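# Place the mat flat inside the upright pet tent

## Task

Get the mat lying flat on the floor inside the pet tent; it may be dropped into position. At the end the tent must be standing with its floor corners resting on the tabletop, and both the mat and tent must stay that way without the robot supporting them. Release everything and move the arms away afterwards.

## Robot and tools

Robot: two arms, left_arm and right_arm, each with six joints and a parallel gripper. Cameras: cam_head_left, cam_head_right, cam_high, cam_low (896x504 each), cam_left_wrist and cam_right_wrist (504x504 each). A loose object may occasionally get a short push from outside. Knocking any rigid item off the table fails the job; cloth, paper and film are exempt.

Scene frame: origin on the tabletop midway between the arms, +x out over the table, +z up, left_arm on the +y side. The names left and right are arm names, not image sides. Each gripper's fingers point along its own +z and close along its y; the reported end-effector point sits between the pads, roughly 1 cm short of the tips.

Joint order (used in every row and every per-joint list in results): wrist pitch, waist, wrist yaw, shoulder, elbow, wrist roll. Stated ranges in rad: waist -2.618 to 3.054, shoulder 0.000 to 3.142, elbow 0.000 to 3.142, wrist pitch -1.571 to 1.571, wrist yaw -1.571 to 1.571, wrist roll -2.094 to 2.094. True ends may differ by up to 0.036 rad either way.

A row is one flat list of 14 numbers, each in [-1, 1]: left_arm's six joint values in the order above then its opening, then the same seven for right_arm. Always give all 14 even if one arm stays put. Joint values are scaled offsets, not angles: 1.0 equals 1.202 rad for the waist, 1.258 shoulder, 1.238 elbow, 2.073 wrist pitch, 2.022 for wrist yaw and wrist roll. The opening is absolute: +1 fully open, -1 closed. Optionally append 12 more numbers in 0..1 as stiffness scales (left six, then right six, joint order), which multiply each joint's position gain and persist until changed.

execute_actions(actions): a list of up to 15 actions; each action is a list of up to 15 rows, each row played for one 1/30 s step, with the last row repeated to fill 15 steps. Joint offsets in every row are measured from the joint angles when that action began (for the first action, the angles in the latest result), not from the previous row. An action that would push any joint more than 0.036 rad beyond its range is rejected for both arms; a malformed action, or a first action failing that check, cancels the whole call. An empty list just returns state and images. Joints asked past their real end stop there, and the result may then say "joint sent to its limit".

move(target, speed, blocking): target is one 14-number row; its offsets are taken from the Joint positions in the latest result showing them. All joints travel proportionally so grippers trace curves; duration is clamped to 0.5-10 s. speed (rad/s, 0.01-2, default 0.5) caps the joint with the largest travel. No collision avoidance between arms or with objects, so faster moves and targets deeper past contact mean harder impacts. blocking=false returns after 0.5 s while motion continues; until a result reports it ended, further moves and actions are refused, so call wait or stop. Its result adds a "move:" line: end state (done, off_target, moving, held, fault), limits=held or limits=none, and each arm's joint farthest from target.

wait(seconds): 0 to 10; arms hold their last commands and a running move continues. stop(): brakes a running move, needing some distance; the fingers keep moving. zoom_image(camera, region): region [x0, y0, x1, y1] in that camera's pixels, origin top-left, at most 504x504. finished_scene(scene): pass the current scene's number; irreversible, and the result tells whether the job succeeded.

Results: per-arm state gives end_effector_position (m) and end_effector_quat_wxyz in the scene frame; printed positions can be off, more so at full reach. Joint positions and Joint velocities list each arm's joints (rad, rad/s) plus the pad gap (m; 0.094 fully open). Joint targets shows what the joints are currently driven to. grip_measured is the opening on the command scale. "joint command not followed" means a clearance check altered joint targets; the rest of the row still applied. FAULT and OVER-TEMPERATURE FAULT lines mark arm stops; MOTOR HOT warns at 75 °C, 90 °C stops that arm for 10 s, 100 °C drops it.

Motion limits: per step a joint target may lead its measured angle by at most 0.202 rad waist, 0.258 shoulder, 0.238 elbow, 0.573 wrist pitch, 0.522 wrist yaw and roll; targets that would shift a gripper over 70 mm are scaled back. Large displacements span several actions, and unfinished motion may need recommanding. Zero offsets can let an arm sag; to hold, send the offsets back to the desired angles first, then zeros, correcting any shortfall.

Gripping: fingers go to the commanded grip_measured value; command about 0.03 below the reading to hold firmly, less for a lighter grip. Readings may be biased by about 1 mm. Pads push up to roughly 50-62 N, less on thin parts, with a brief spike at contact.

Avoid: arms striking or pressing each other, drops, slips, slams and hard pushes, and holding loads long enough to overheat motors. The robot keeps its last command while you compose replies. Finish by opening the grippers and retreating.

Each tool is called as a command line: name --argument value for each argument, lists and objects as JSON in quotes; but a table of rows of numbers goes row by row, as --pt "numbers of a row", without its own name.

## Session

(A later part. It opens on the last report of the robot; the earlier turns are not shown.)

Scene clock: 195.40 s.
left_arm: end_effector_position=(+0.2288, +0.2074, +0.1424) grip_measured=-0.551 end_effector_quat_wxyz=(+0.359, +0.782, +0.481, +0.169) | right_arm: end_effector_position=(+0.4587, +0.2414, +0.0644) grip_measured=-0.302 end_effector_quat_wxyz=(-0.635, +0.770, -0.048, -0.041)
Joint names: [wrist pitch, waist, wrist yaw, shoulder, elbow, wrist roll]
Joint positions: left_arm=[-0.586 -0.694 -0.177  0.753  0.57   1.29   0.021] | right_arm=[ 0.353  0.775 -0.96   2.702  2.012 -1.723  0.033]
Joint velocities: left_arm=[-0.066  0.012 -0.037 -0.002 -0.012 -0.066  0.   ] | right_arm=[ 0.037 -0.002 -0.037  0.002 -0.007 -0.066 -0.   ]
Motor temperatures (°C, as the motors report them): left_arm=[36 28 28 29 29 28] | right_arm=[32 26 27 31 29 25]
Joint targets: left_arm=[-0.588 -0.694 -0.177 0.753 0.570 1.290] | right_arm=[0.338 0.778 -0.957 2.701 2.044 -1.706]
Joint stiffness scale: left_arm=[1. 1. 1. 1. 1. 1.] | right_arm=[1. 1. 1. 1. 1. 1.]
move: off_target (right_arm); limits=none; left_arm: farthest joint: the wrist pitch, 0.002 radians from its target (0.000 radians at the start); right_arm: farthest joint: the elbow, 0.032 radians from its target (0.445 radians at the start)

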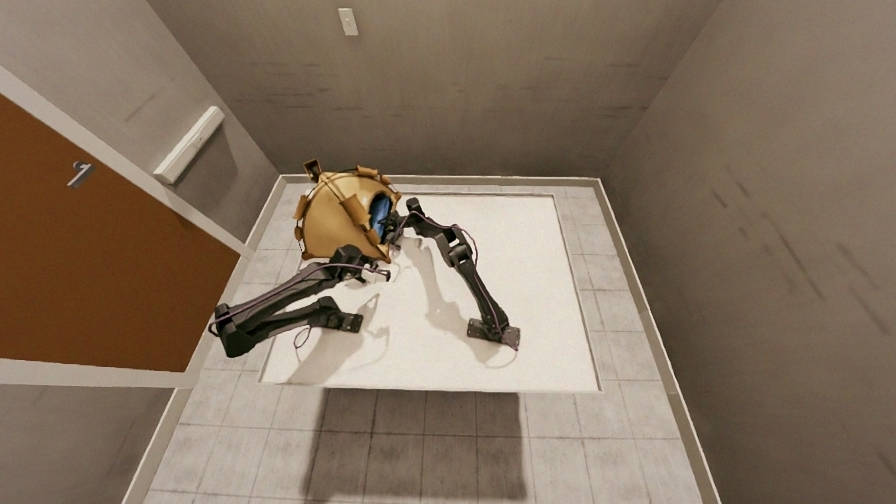

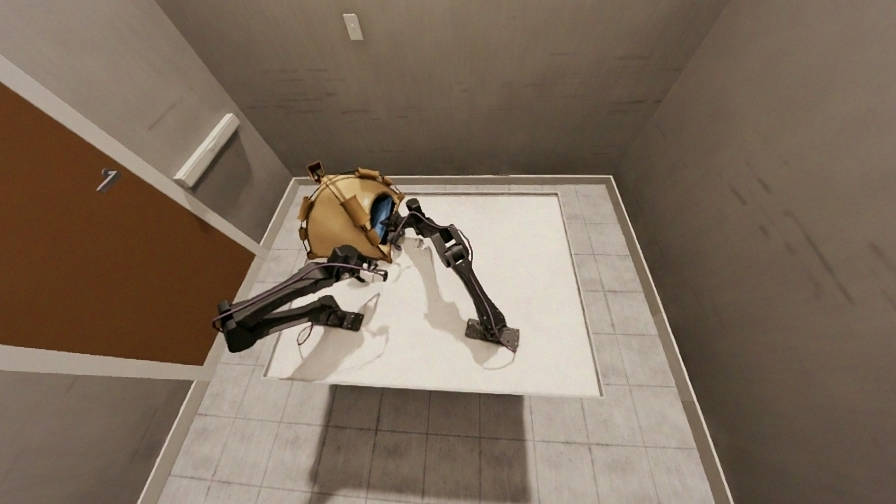

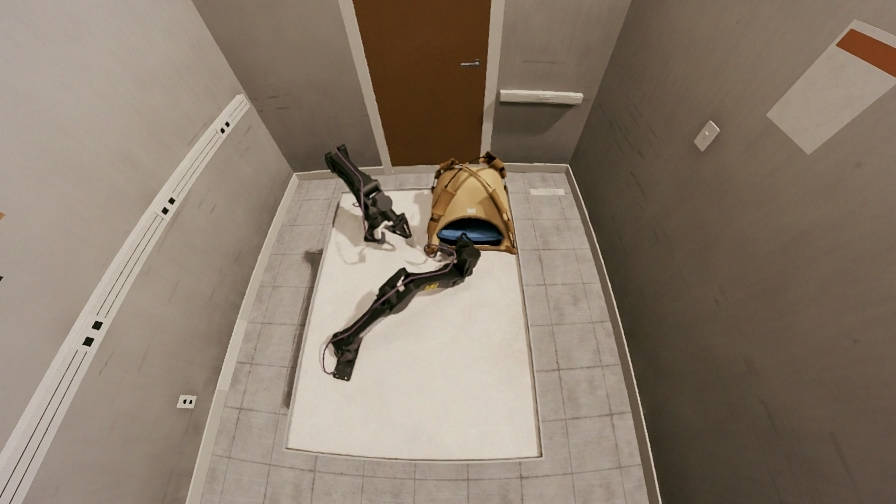

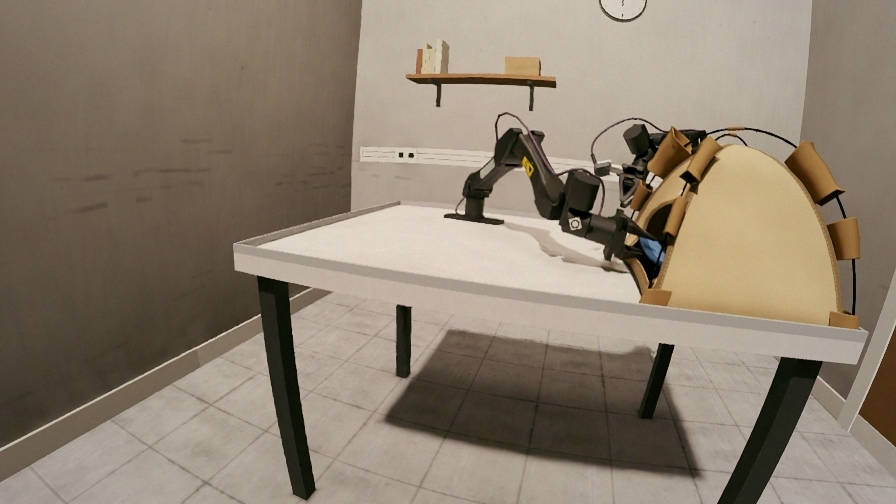

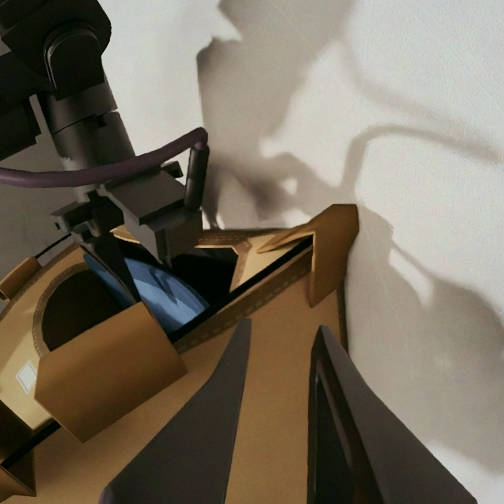

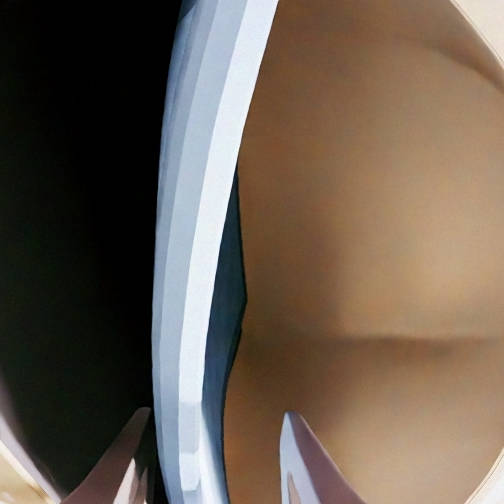

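move --target '[0,0,0,0,0,0,-0.55, -0.03,0,0,0,0.025,-0.04,-0.915]' --speed 0.2

move --target '[0,0,0,0,0,0,-0.55, -0.075,0.05,0,0.09,0.22,0,-0.915]' --speed 0.25

zoom_image --camera "cam_high" --region '[400, 160, 560, 340]'

Scene clock: 196.80 s.
left_arm: end_effector_position=(+0.2290, +0.2072, +0.1428) grip_measured=-0.551 end_effector_quat_wxyz=(+0.360, +0.781, +0.481, +0.169) | right_arm: end_effector_position=(+0.4569, +0.2398, +0.0564) grip_measured=-0.893 end_effector_quat_wxyz=(-0.625, +0.779, -0.031, -0.030)
Joint names: [wrist pitch, waist, wrist yaw, shoulder, elbow, wrist roll]
Joint positions: left_arm=[-0.584 -0.694 -0.177  0.753  0.57   1.29   0.021] | right_arm=[ 0.305  0.775 -0.956  2.702  2.012 -1.802  0.005]
Joint velocities: left_arm=[-0.007 -0.017 -0.11   0.017  0.012 -0.037 -0.001] | right_arm=[-0.007  0.007 -0.051  0.007  0.012 -0.037 -0.001]
Motor temperatures (°C, as the motors report them): left_arm=[36 28 28 29 29 28] | right_arm=[32 26 27 31 29 25]
Joint targets: left_arm=[-0.586 -0.694 -0.177 0.753 0.570 1.290] | right_arm=[0.291 0.775 -0.960 2.702 2.043 -1.804]
Joint stiffness scale: left_arm=[1. 1. 1. 1. 1. 1.] | right_arm=[1. 1. 1. 1. 1. 1.]
move: off_target (right_arm); limits=none; left_arm: farthest joint: the wrist pitch, 0.002 radians from its target (0.000 radians at the start); right_arm: farthest joint: the elbow, 0.031 radians from its target (0.031 radians at the start)

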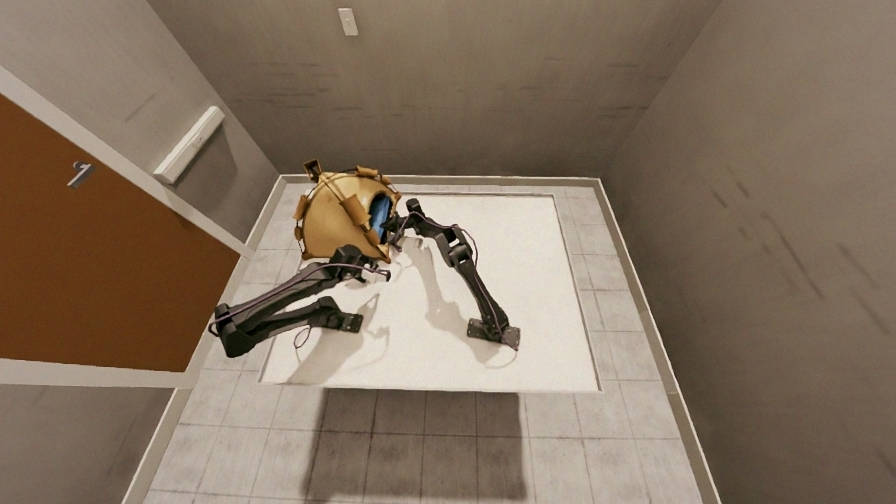

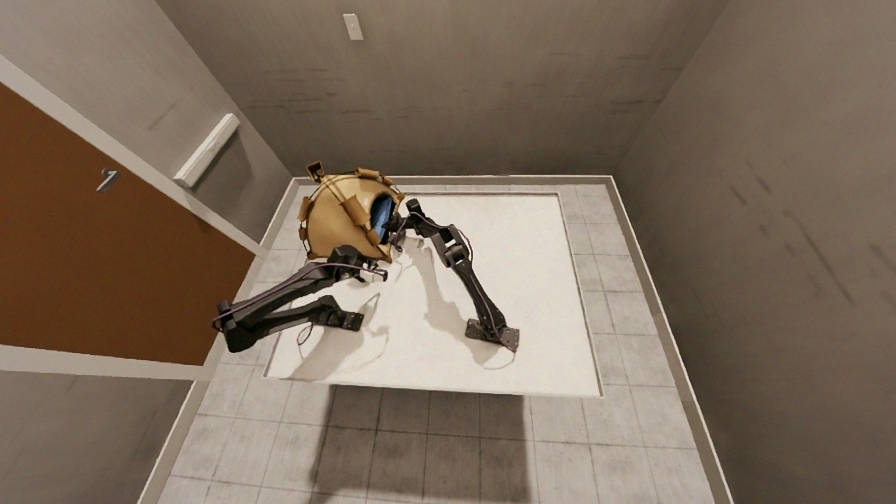

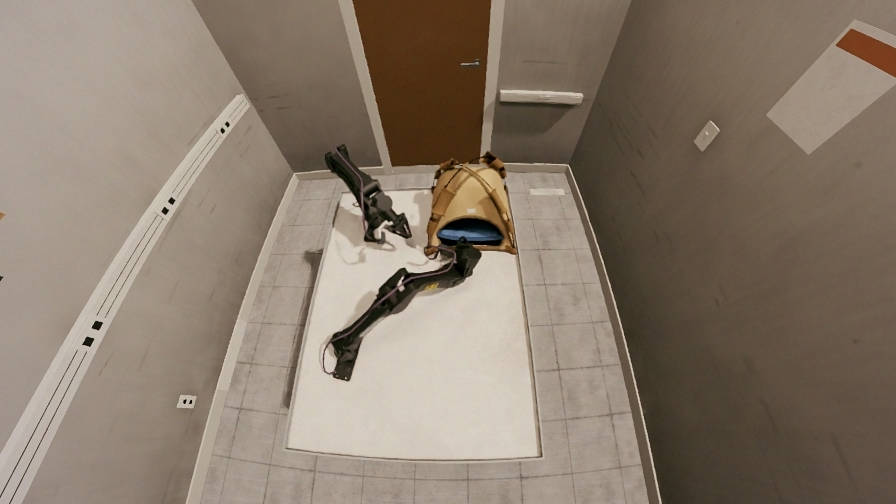

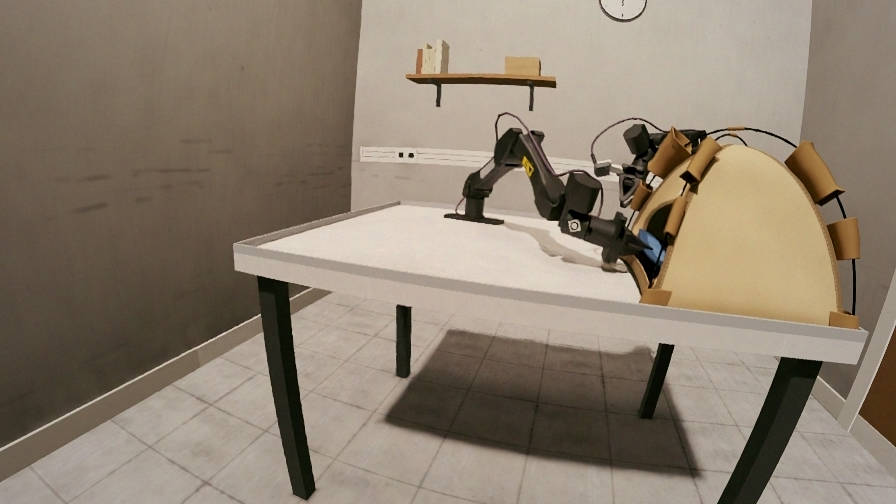

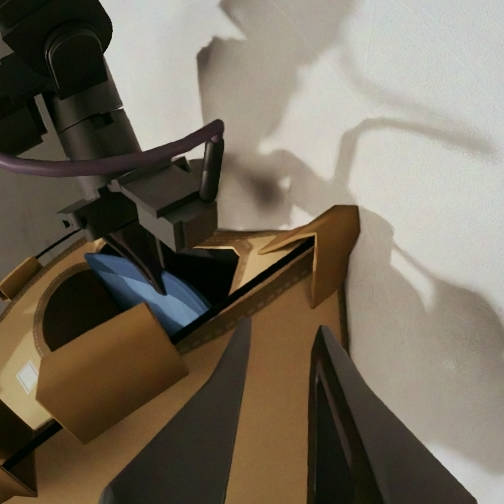

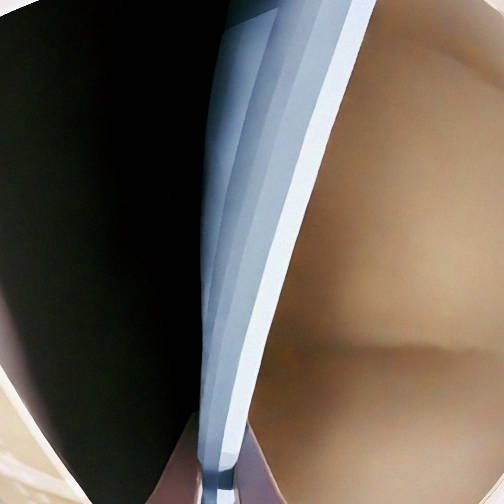

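Scene clock: 198.47 s.
left_arm: end_effector_position=(+0.2293, +0.2069, +0.1432) grip_measured=-0.551 end_effector_quat_wxyz=(+0.361, +0.781, +0.481, +0.169) | right_arm: end_effector_position=(+0.4647, +0.2631, +0.0613) grip_measured=-0.893 end_effector_quat_wxyz=(-0.623, +0.781, -0.025, -0.039)
Joint names: [wrist pitch, waist, wrist yaw, shoulder, elbow, wrist roll]
Joint positions: left_arm=[-0.582 -0.694 -0.177  0.753  0.57   1.29   0.021] | right_arm=[ 0.162  0.798 -0.955  2.807  2.253 -1.802  0.005]
Joint velocities: left_arm=[-0.066  0.002 -0.037 -0.007 -0.007  0.037  0.   ] | right_arm=[-0.007 -0.017 -0.081  0.002 -0.007 -0.066 -0.   ]
Motor temperatures (°C, as the motors report them): left_arm=[37 28 28 28 29 28] | right_arm=[32 26 27 31 29 25]
Joint targets: left_arm=[-0.584 -0.694 -0.177 0.753 0.570 1.290] | right_arm=[0.150 0.835 -0.956 2.815 2.284 -1.802]
Joint stiffness scale: left_arm=[1. 1. 1. 1. 1. 1.] | right_arm=[1. 1. 1. 1. 1. 1.]
move: off_target (right_arm); limits=none; left_arm: farthest joint: the wrist pitch, 0.002 radians from its target (0.000 radians at the start); right_arm: farthest joint: the waist, 0.037 radians from its target (0.060 radians at the start)

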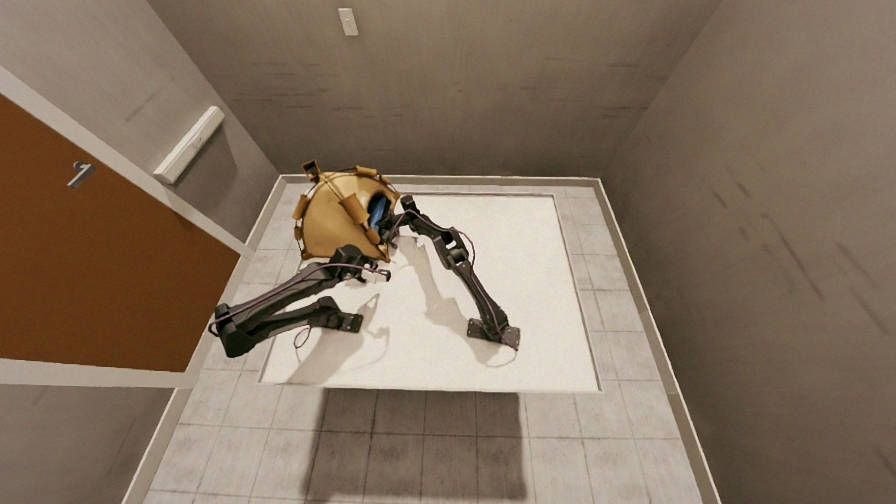

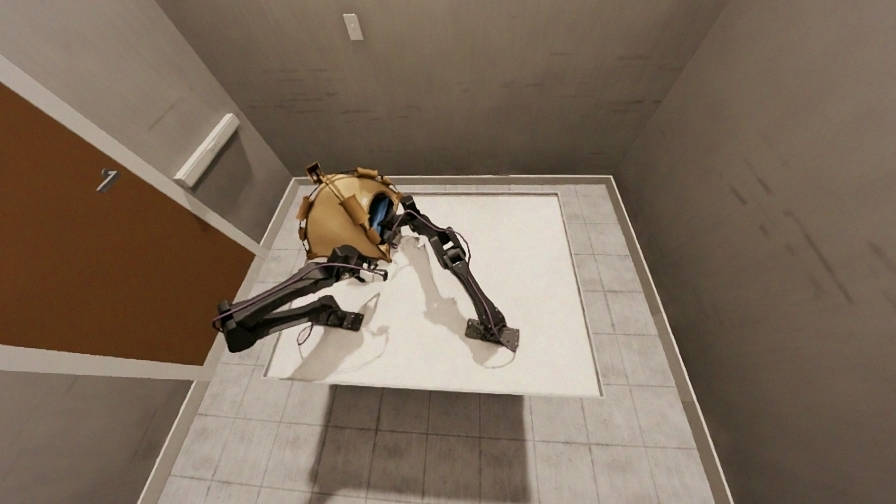

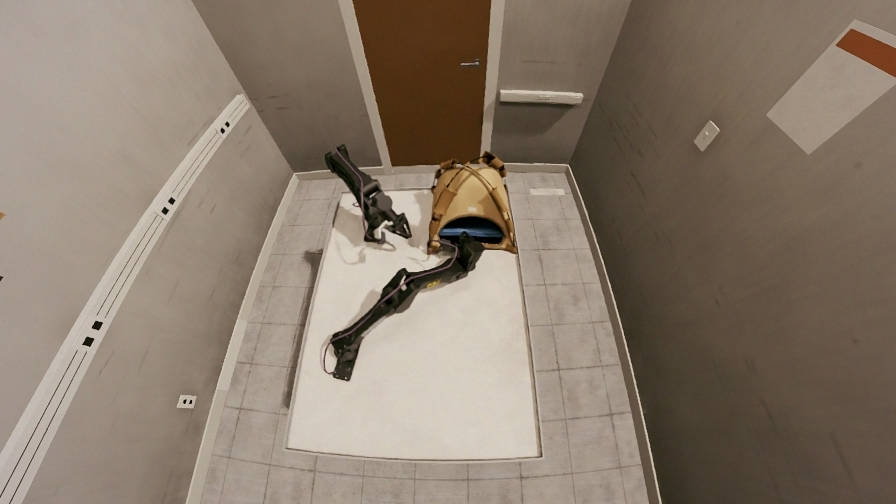

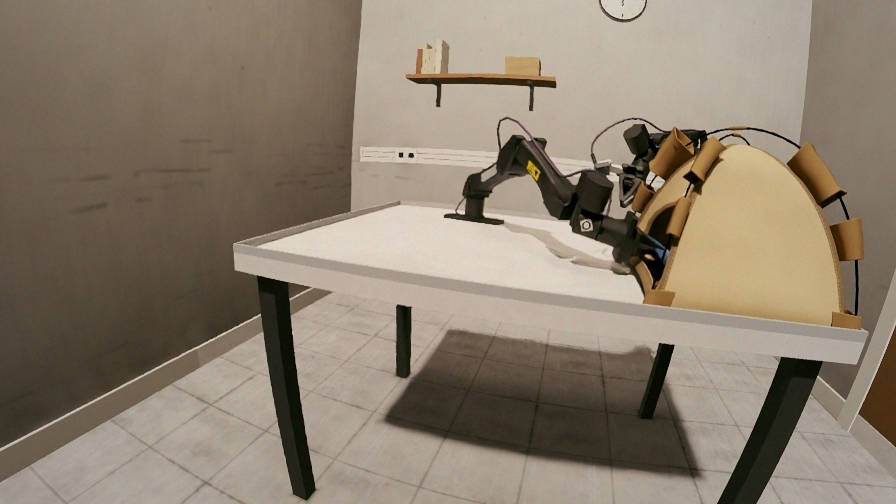

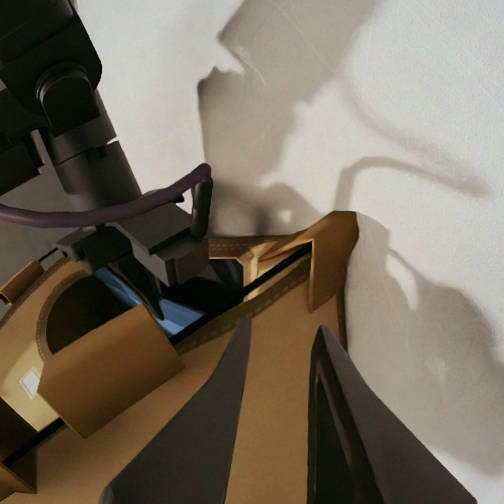

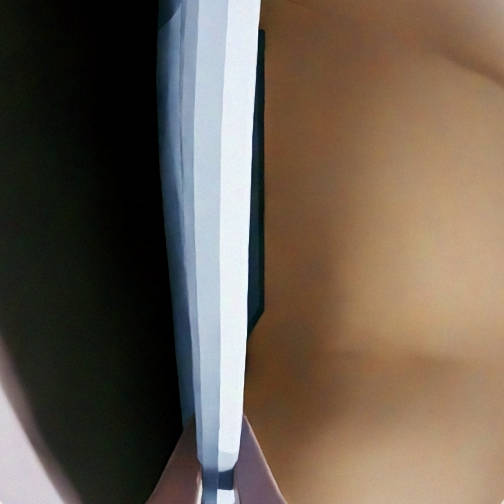

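Region (400, 160, 560, 340) of cam_high's 896x504 image, scaled by 2.800, with more detail than that image has.

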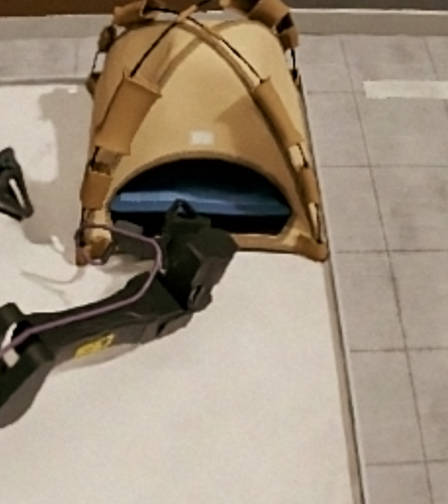

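Now straight and inside. Release, withdraw.

move --target '[0,0,0,0,0,0,-0.55, 0,0,0,0,0.025,0,-0.4]'

move --target '[0,0,0,0,0,0,-0.55, 0.16,-0.16,-0.065,-0.31,-0.54,0,-0.4]' --speed 0.5

zoom_image --camera "cam_high" --region '[400, 160, 560, 340]'

Scene clock: 199.70 s.
left_arm: end_effector_position=(+0.2295, +0.2067, +0.1435) grip_measured=-0.551 end_effector_quat_wxyz=(+0.362, +0.780, +0.481, +0.169) | right_arm: end_effector_position=(+0.4653, +0.2626, +0.0612) grip_measured=-0.402 end_effector_quat_wxyz=(-0.623, +0.781, -0.026, -0.038)
Joint names: [wrist pitch, waist, wrist yaw, shoulder, elbow, wrist roll]
Joint positions: left_arm=[-0.58  -0.694 -0.177  0.753  0.57   1.29   0.021] | right_arm=[ 0.162  0.797 -0.954  2.807  2.253 -1.802  0.028]
Joint velocities: left_arm=[ 0.037 -0.017 -0.037  0.002  0.002 -0.051  0.   ] | right_arm=[0.051 0.007 0.007 0.007 0.007 0.022 0.001]
Motor temperatures (°C, as the motors report them): left_arm=[37 28 28 28 29 28] | right_arm=[32 26 27 32 29 25]
Joint targets: left_arm=[-0.582 -0.694 -0.177 0.753 0.570 1.290] | right_arm=[0.162 0.798 -0.955 2.807 2.284 -1.802]
Joint stiffness scale: left_arm=[1. 1. 1. 1. 1. 1.] | right_arm=[1. 1. 1. 1. 1. 1.]
move: off_target (right_arm); limits=none; left_arm: farthest joint: the wrist pitch, 0.002 radians from its target (0.000 radians at the start); right_arm: farthest joint: the elbow, 0.031 radians from its target (0.031 radians at the start)

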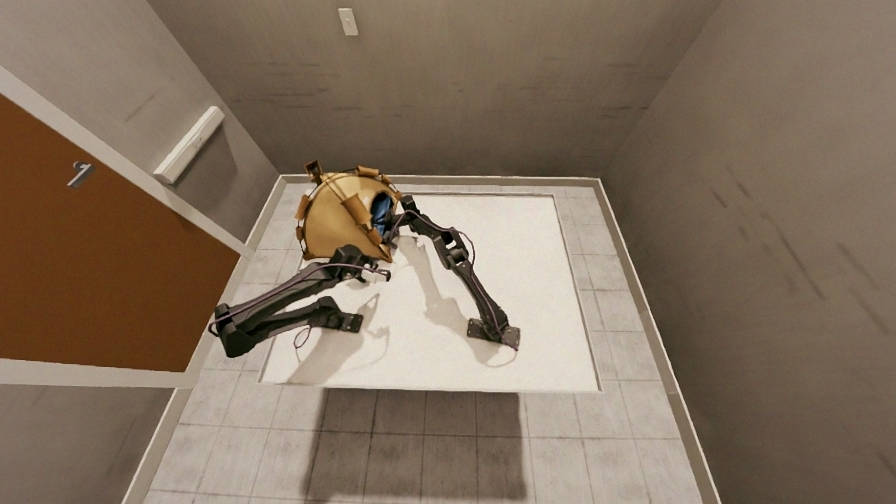

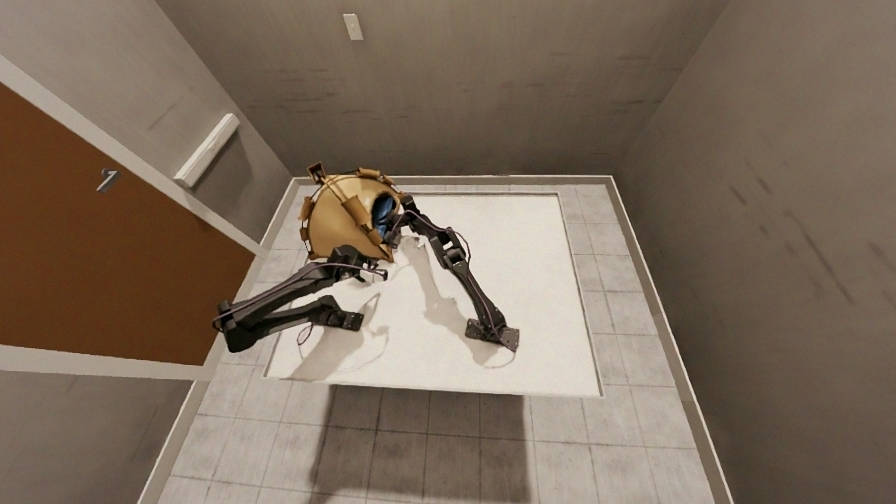

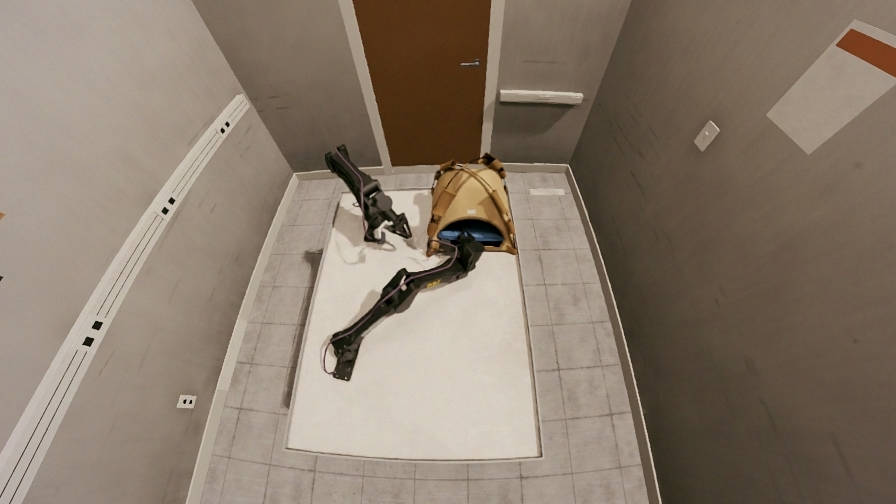

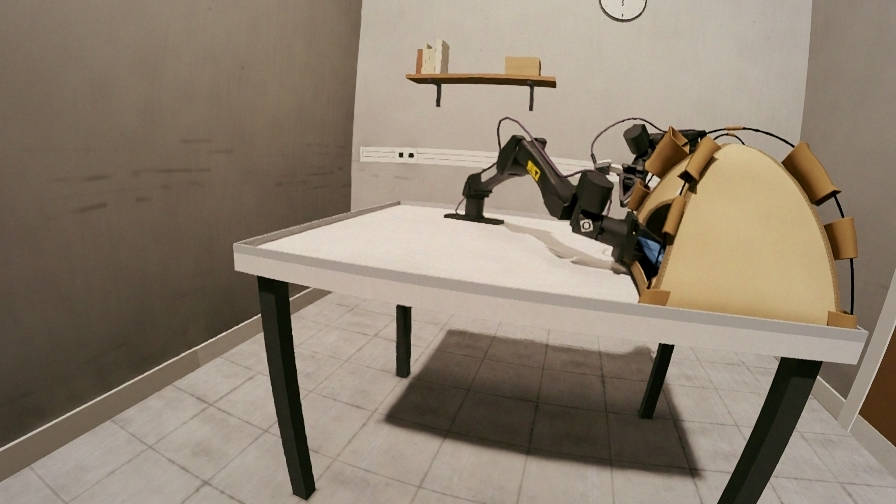

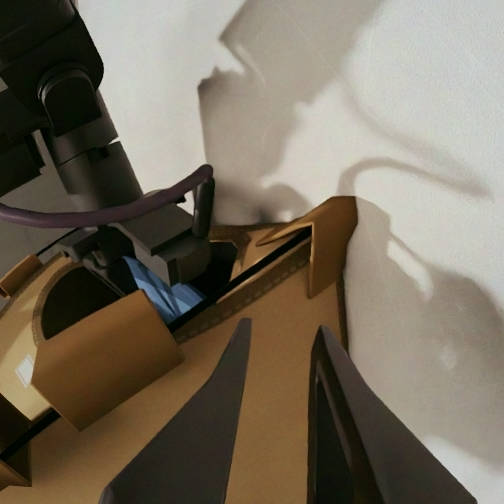

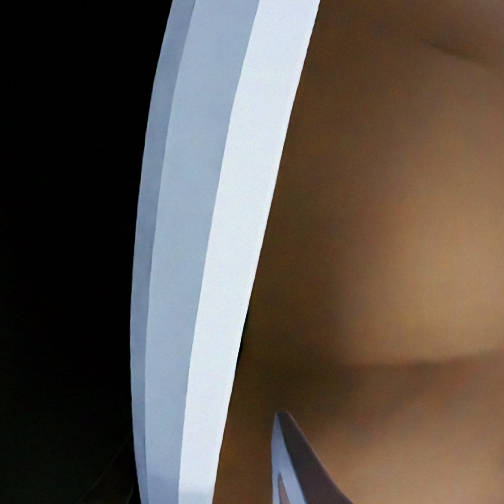

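Scene clock: 201.70 s.
left_arm: end_effector_position=(+0.2297, +0.2064, +0.1439) grip_measured=-0.551 end_effector_quat_wxyz=(+0.363, +0.780, +0.481, +0.170) | right_arm: end_effector_position=(+0.4607, +0.1384, +0.0875) grip_measured=-0.402 end_effector_quat_wxyz=(-0.644, +0.763, -0.055, -0.013)
Joint names: [wrist pitch, waist, wrist yaw, shoulder, elbow, wrist roll]
Joint positions: left_arm=[-0.578 -0.694 -0.177  0.753  0.57   1.29   0.021] | right_arm=[ 0.485  0.609 -1.07   2.447  1.598 -1.802  0.028]
Joint velocities: left_arm=[ 0.037 -0.007  0.051 -0.022 -0.012  0.007 -0.   ] | right_arm=[-0.051 -0.012 -0.007 -0.017  0.012  0.022 -0.002]
Motor temperatures (°C, as the motors report them): left_arm=[37 28 28 28 29 28] | right_arm=[32 26 27 32 29 25]
Joint targets: left_arm=[-0.580 -0.694 -0.177 0.753 0.570 1.290] | right_arm=[0.494 0.605 -1.085 2.417 1.584 -1.802]
Joint stiffness scale: left_arm=[1. 1. 1. 1. 1. 1.] | right_arm=[1. 1. 1. 1. 1. 1.]
move: off_target (right_arm); limits=none; left_arm: farthest joint: the wrist pitch, 0.002 radians from its target (0.000 radians at the start); right_arm: farthest joint: the shoulder, 0.030 radians from its target (0.390 radians at the start)

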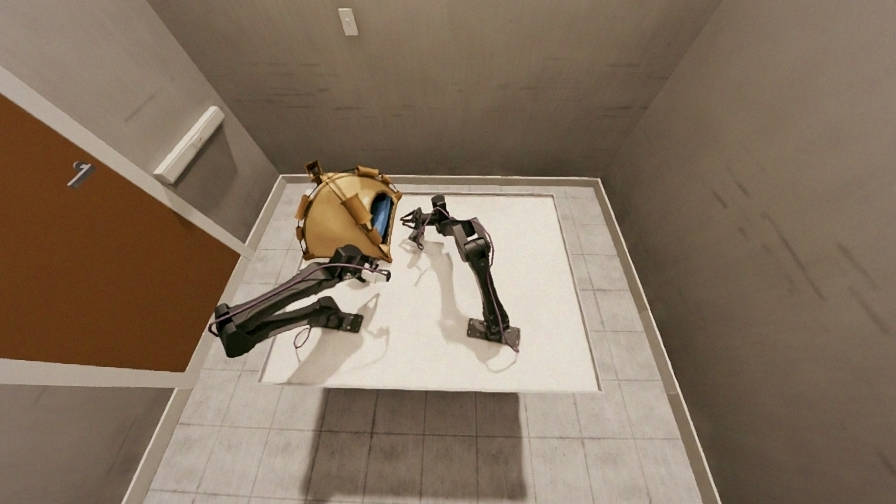

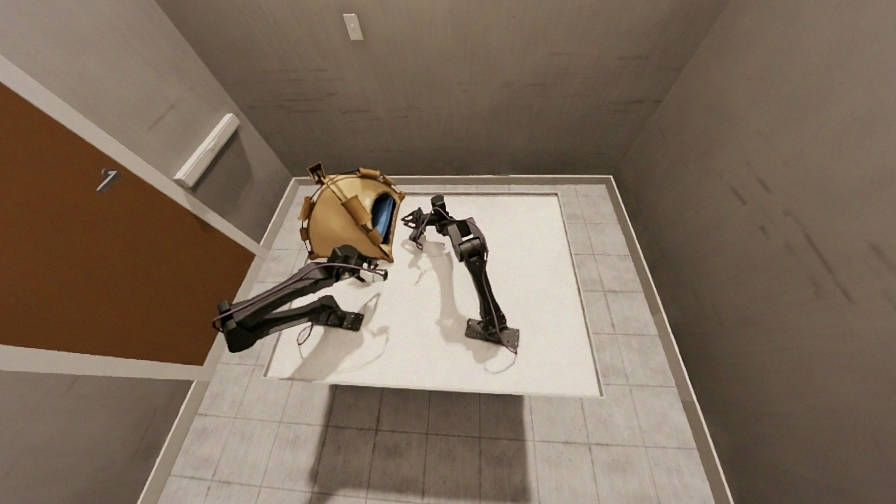

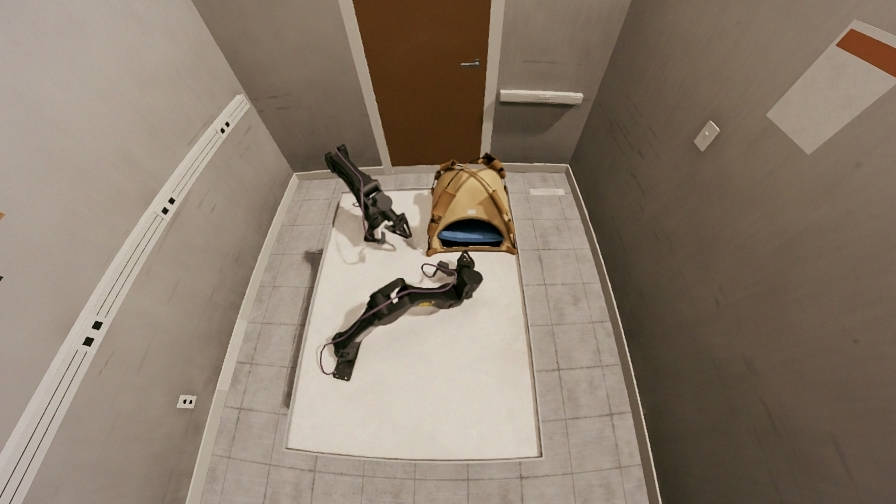

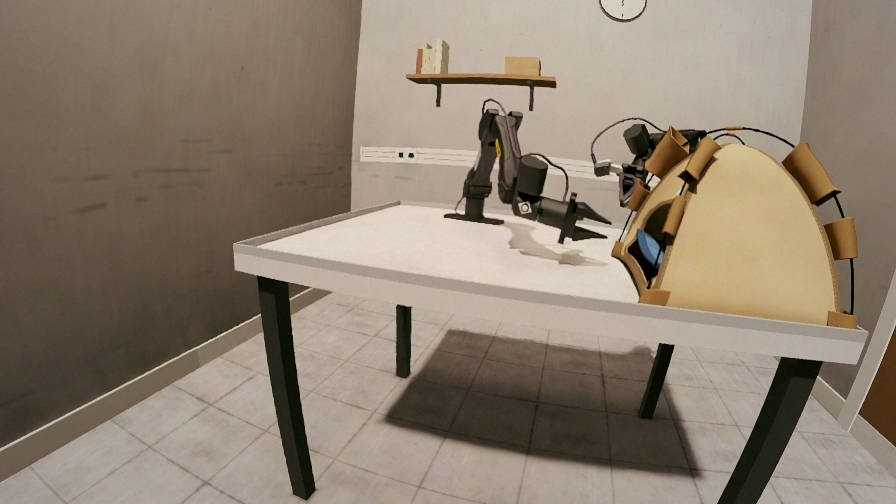

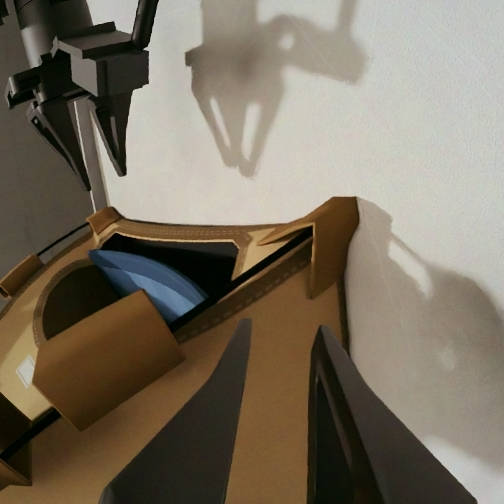

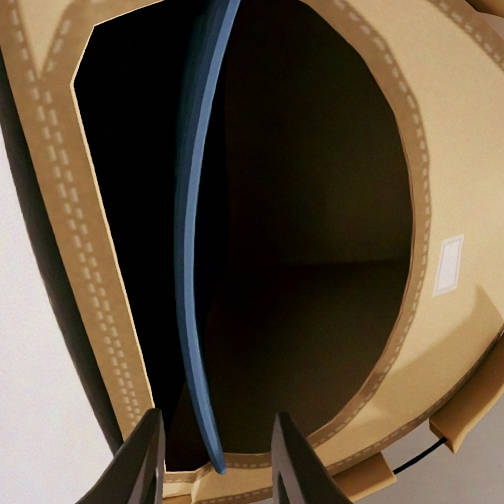

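Region (400, 160, 560, 340) of cam_high's 896x504 image, scaled by 2.800, with more detail than that image has.

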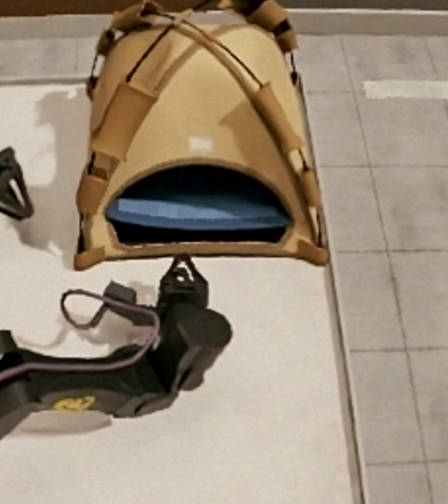

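move --target '[0,0,0,0,0,0,-0.55, -0.455,0.24,0.282,0.095,0.578,0,-1]' --speed 0.6

zoom_image --camera "cam_low" --region '[560, 150, 720, 320]'

Scene clock: 205.00 s.
left_arm: end_effector_position=(+0.2300, +0.2062, +0.1443) grip_measured=-0.551 end_effector_quat_wxyz=(+0.364, +0.780, +0.481, +0.170) | right_arm: end_effector_position=(+0.4491, +0.2548, +0.1019) grip_measured=-0.998 end_effector_quat_wxyz=(-0.457, +0.871, -0.179, +0.015)
Joint names: [wrist pitch, waist, wrist yaw, shoulder, elbow, wrist roll]
Joint positions: left_arm=[-0.576 -0.694 -0.177  0.753  0.57   1.29   0.021] | right_arm=[-0.443  0.893 -0.499  2.564  2.283 -1.803  0.   ]
Joint velocities: left_arm=[ 0.051 -0.012  0.007 -0.012  0.007 -0.007 -0.001] | right_arm=[ 0.037 -0.002 -0.051 -0.012 -0.012  0.066 -0.001]
Motor temperatures (°C, as the motors report them): left_arm=[37 28 28 28 29 28] | right_arm=[32 26 27 32 29 25]
Joint targets: left_arm=[-0.578 -0.694 -0.177 0.753 0.570 1.290] | right_arm=[-0.459 0.898 -0.499 2.567 2.313 -1.802]
Joint stiffness scale: left_arm=[1. 1. 1. 1. 1. 1.] | right_arm=[1. 1. 1. 1. 1. 1.]
move: off_target (right_arm); limits=none; left_arm: farthest joint: the wrist pitch, 0.002 radians from its target (0.000 radians at the start); right_arm: farthest joint: the elbow, 0.031 radians from its target (0.716 radians at the start)

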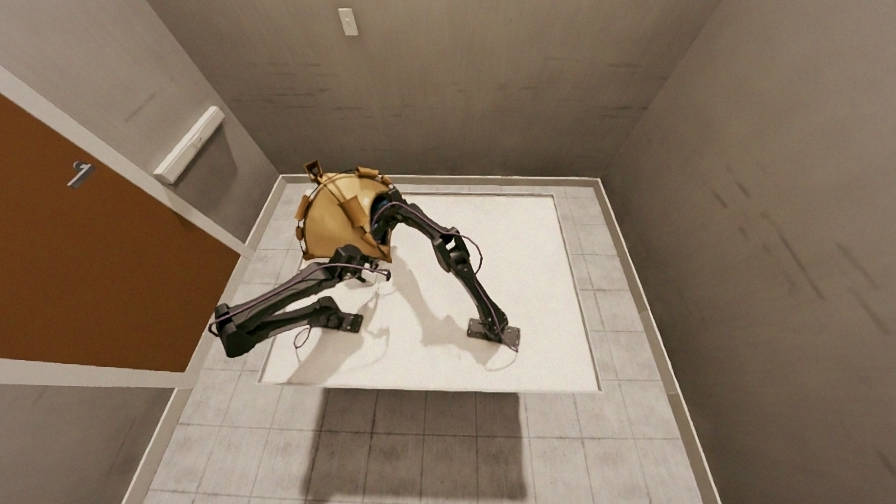

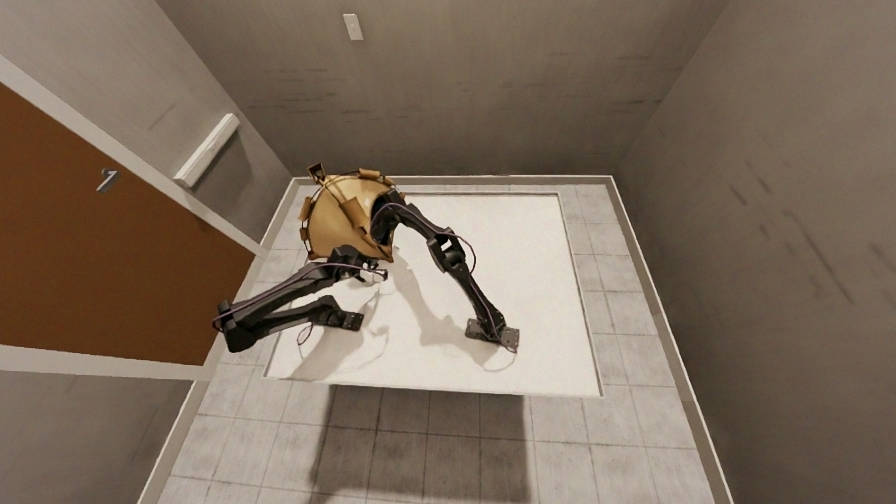

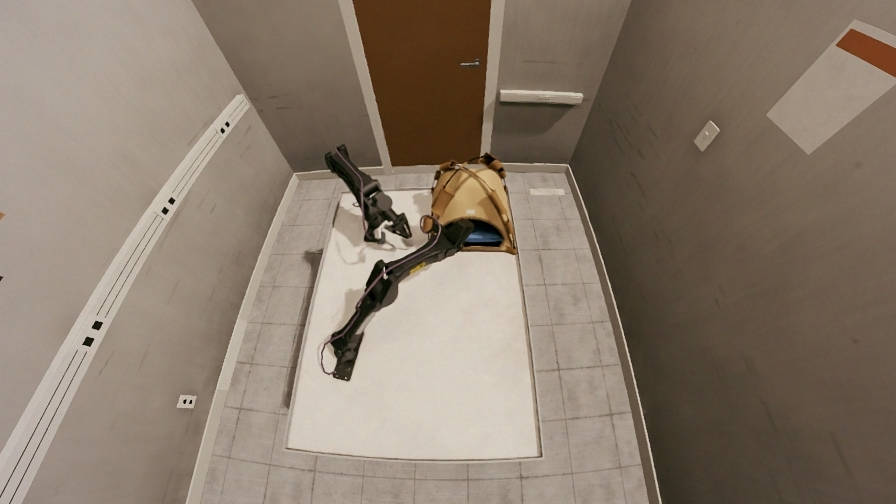

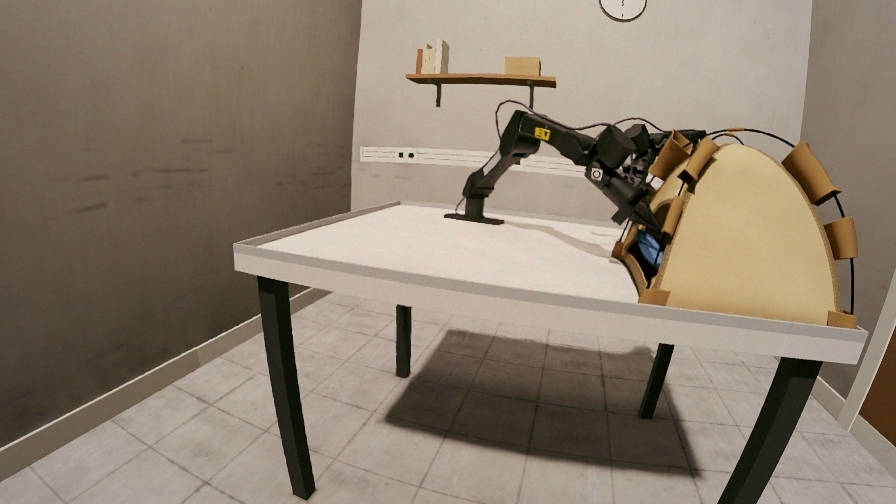

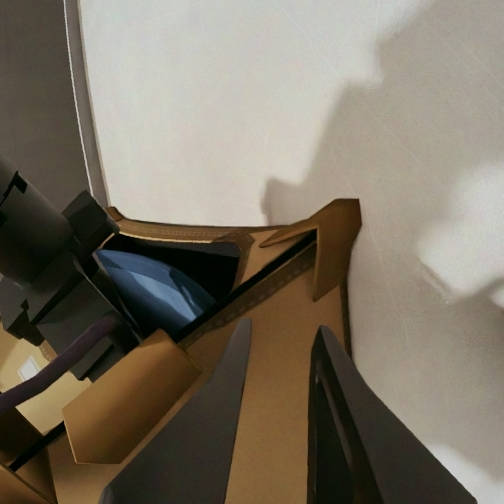

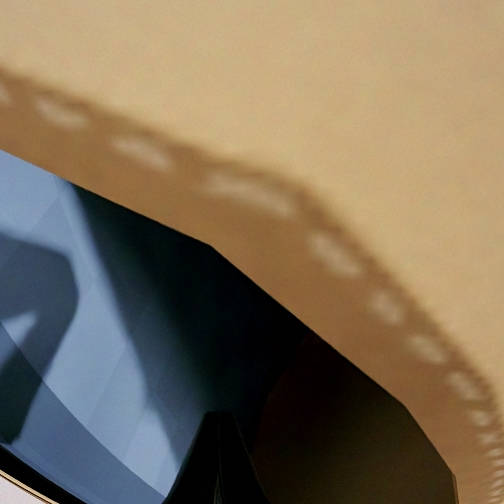

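Region (560, 150, 720, 320) of cam_low's 896x504 image, scaled by 2.965, with more detail than that image has; it fills the left 474 columns of this view, and the rest is white.

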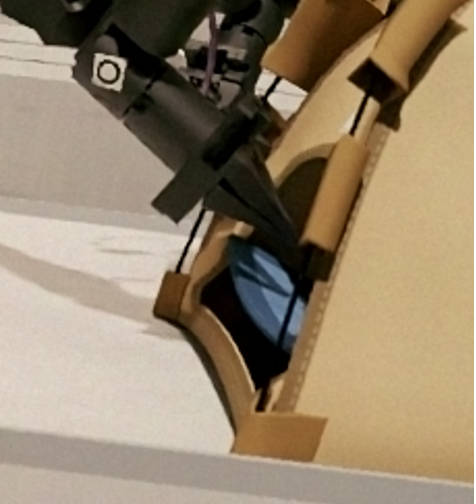

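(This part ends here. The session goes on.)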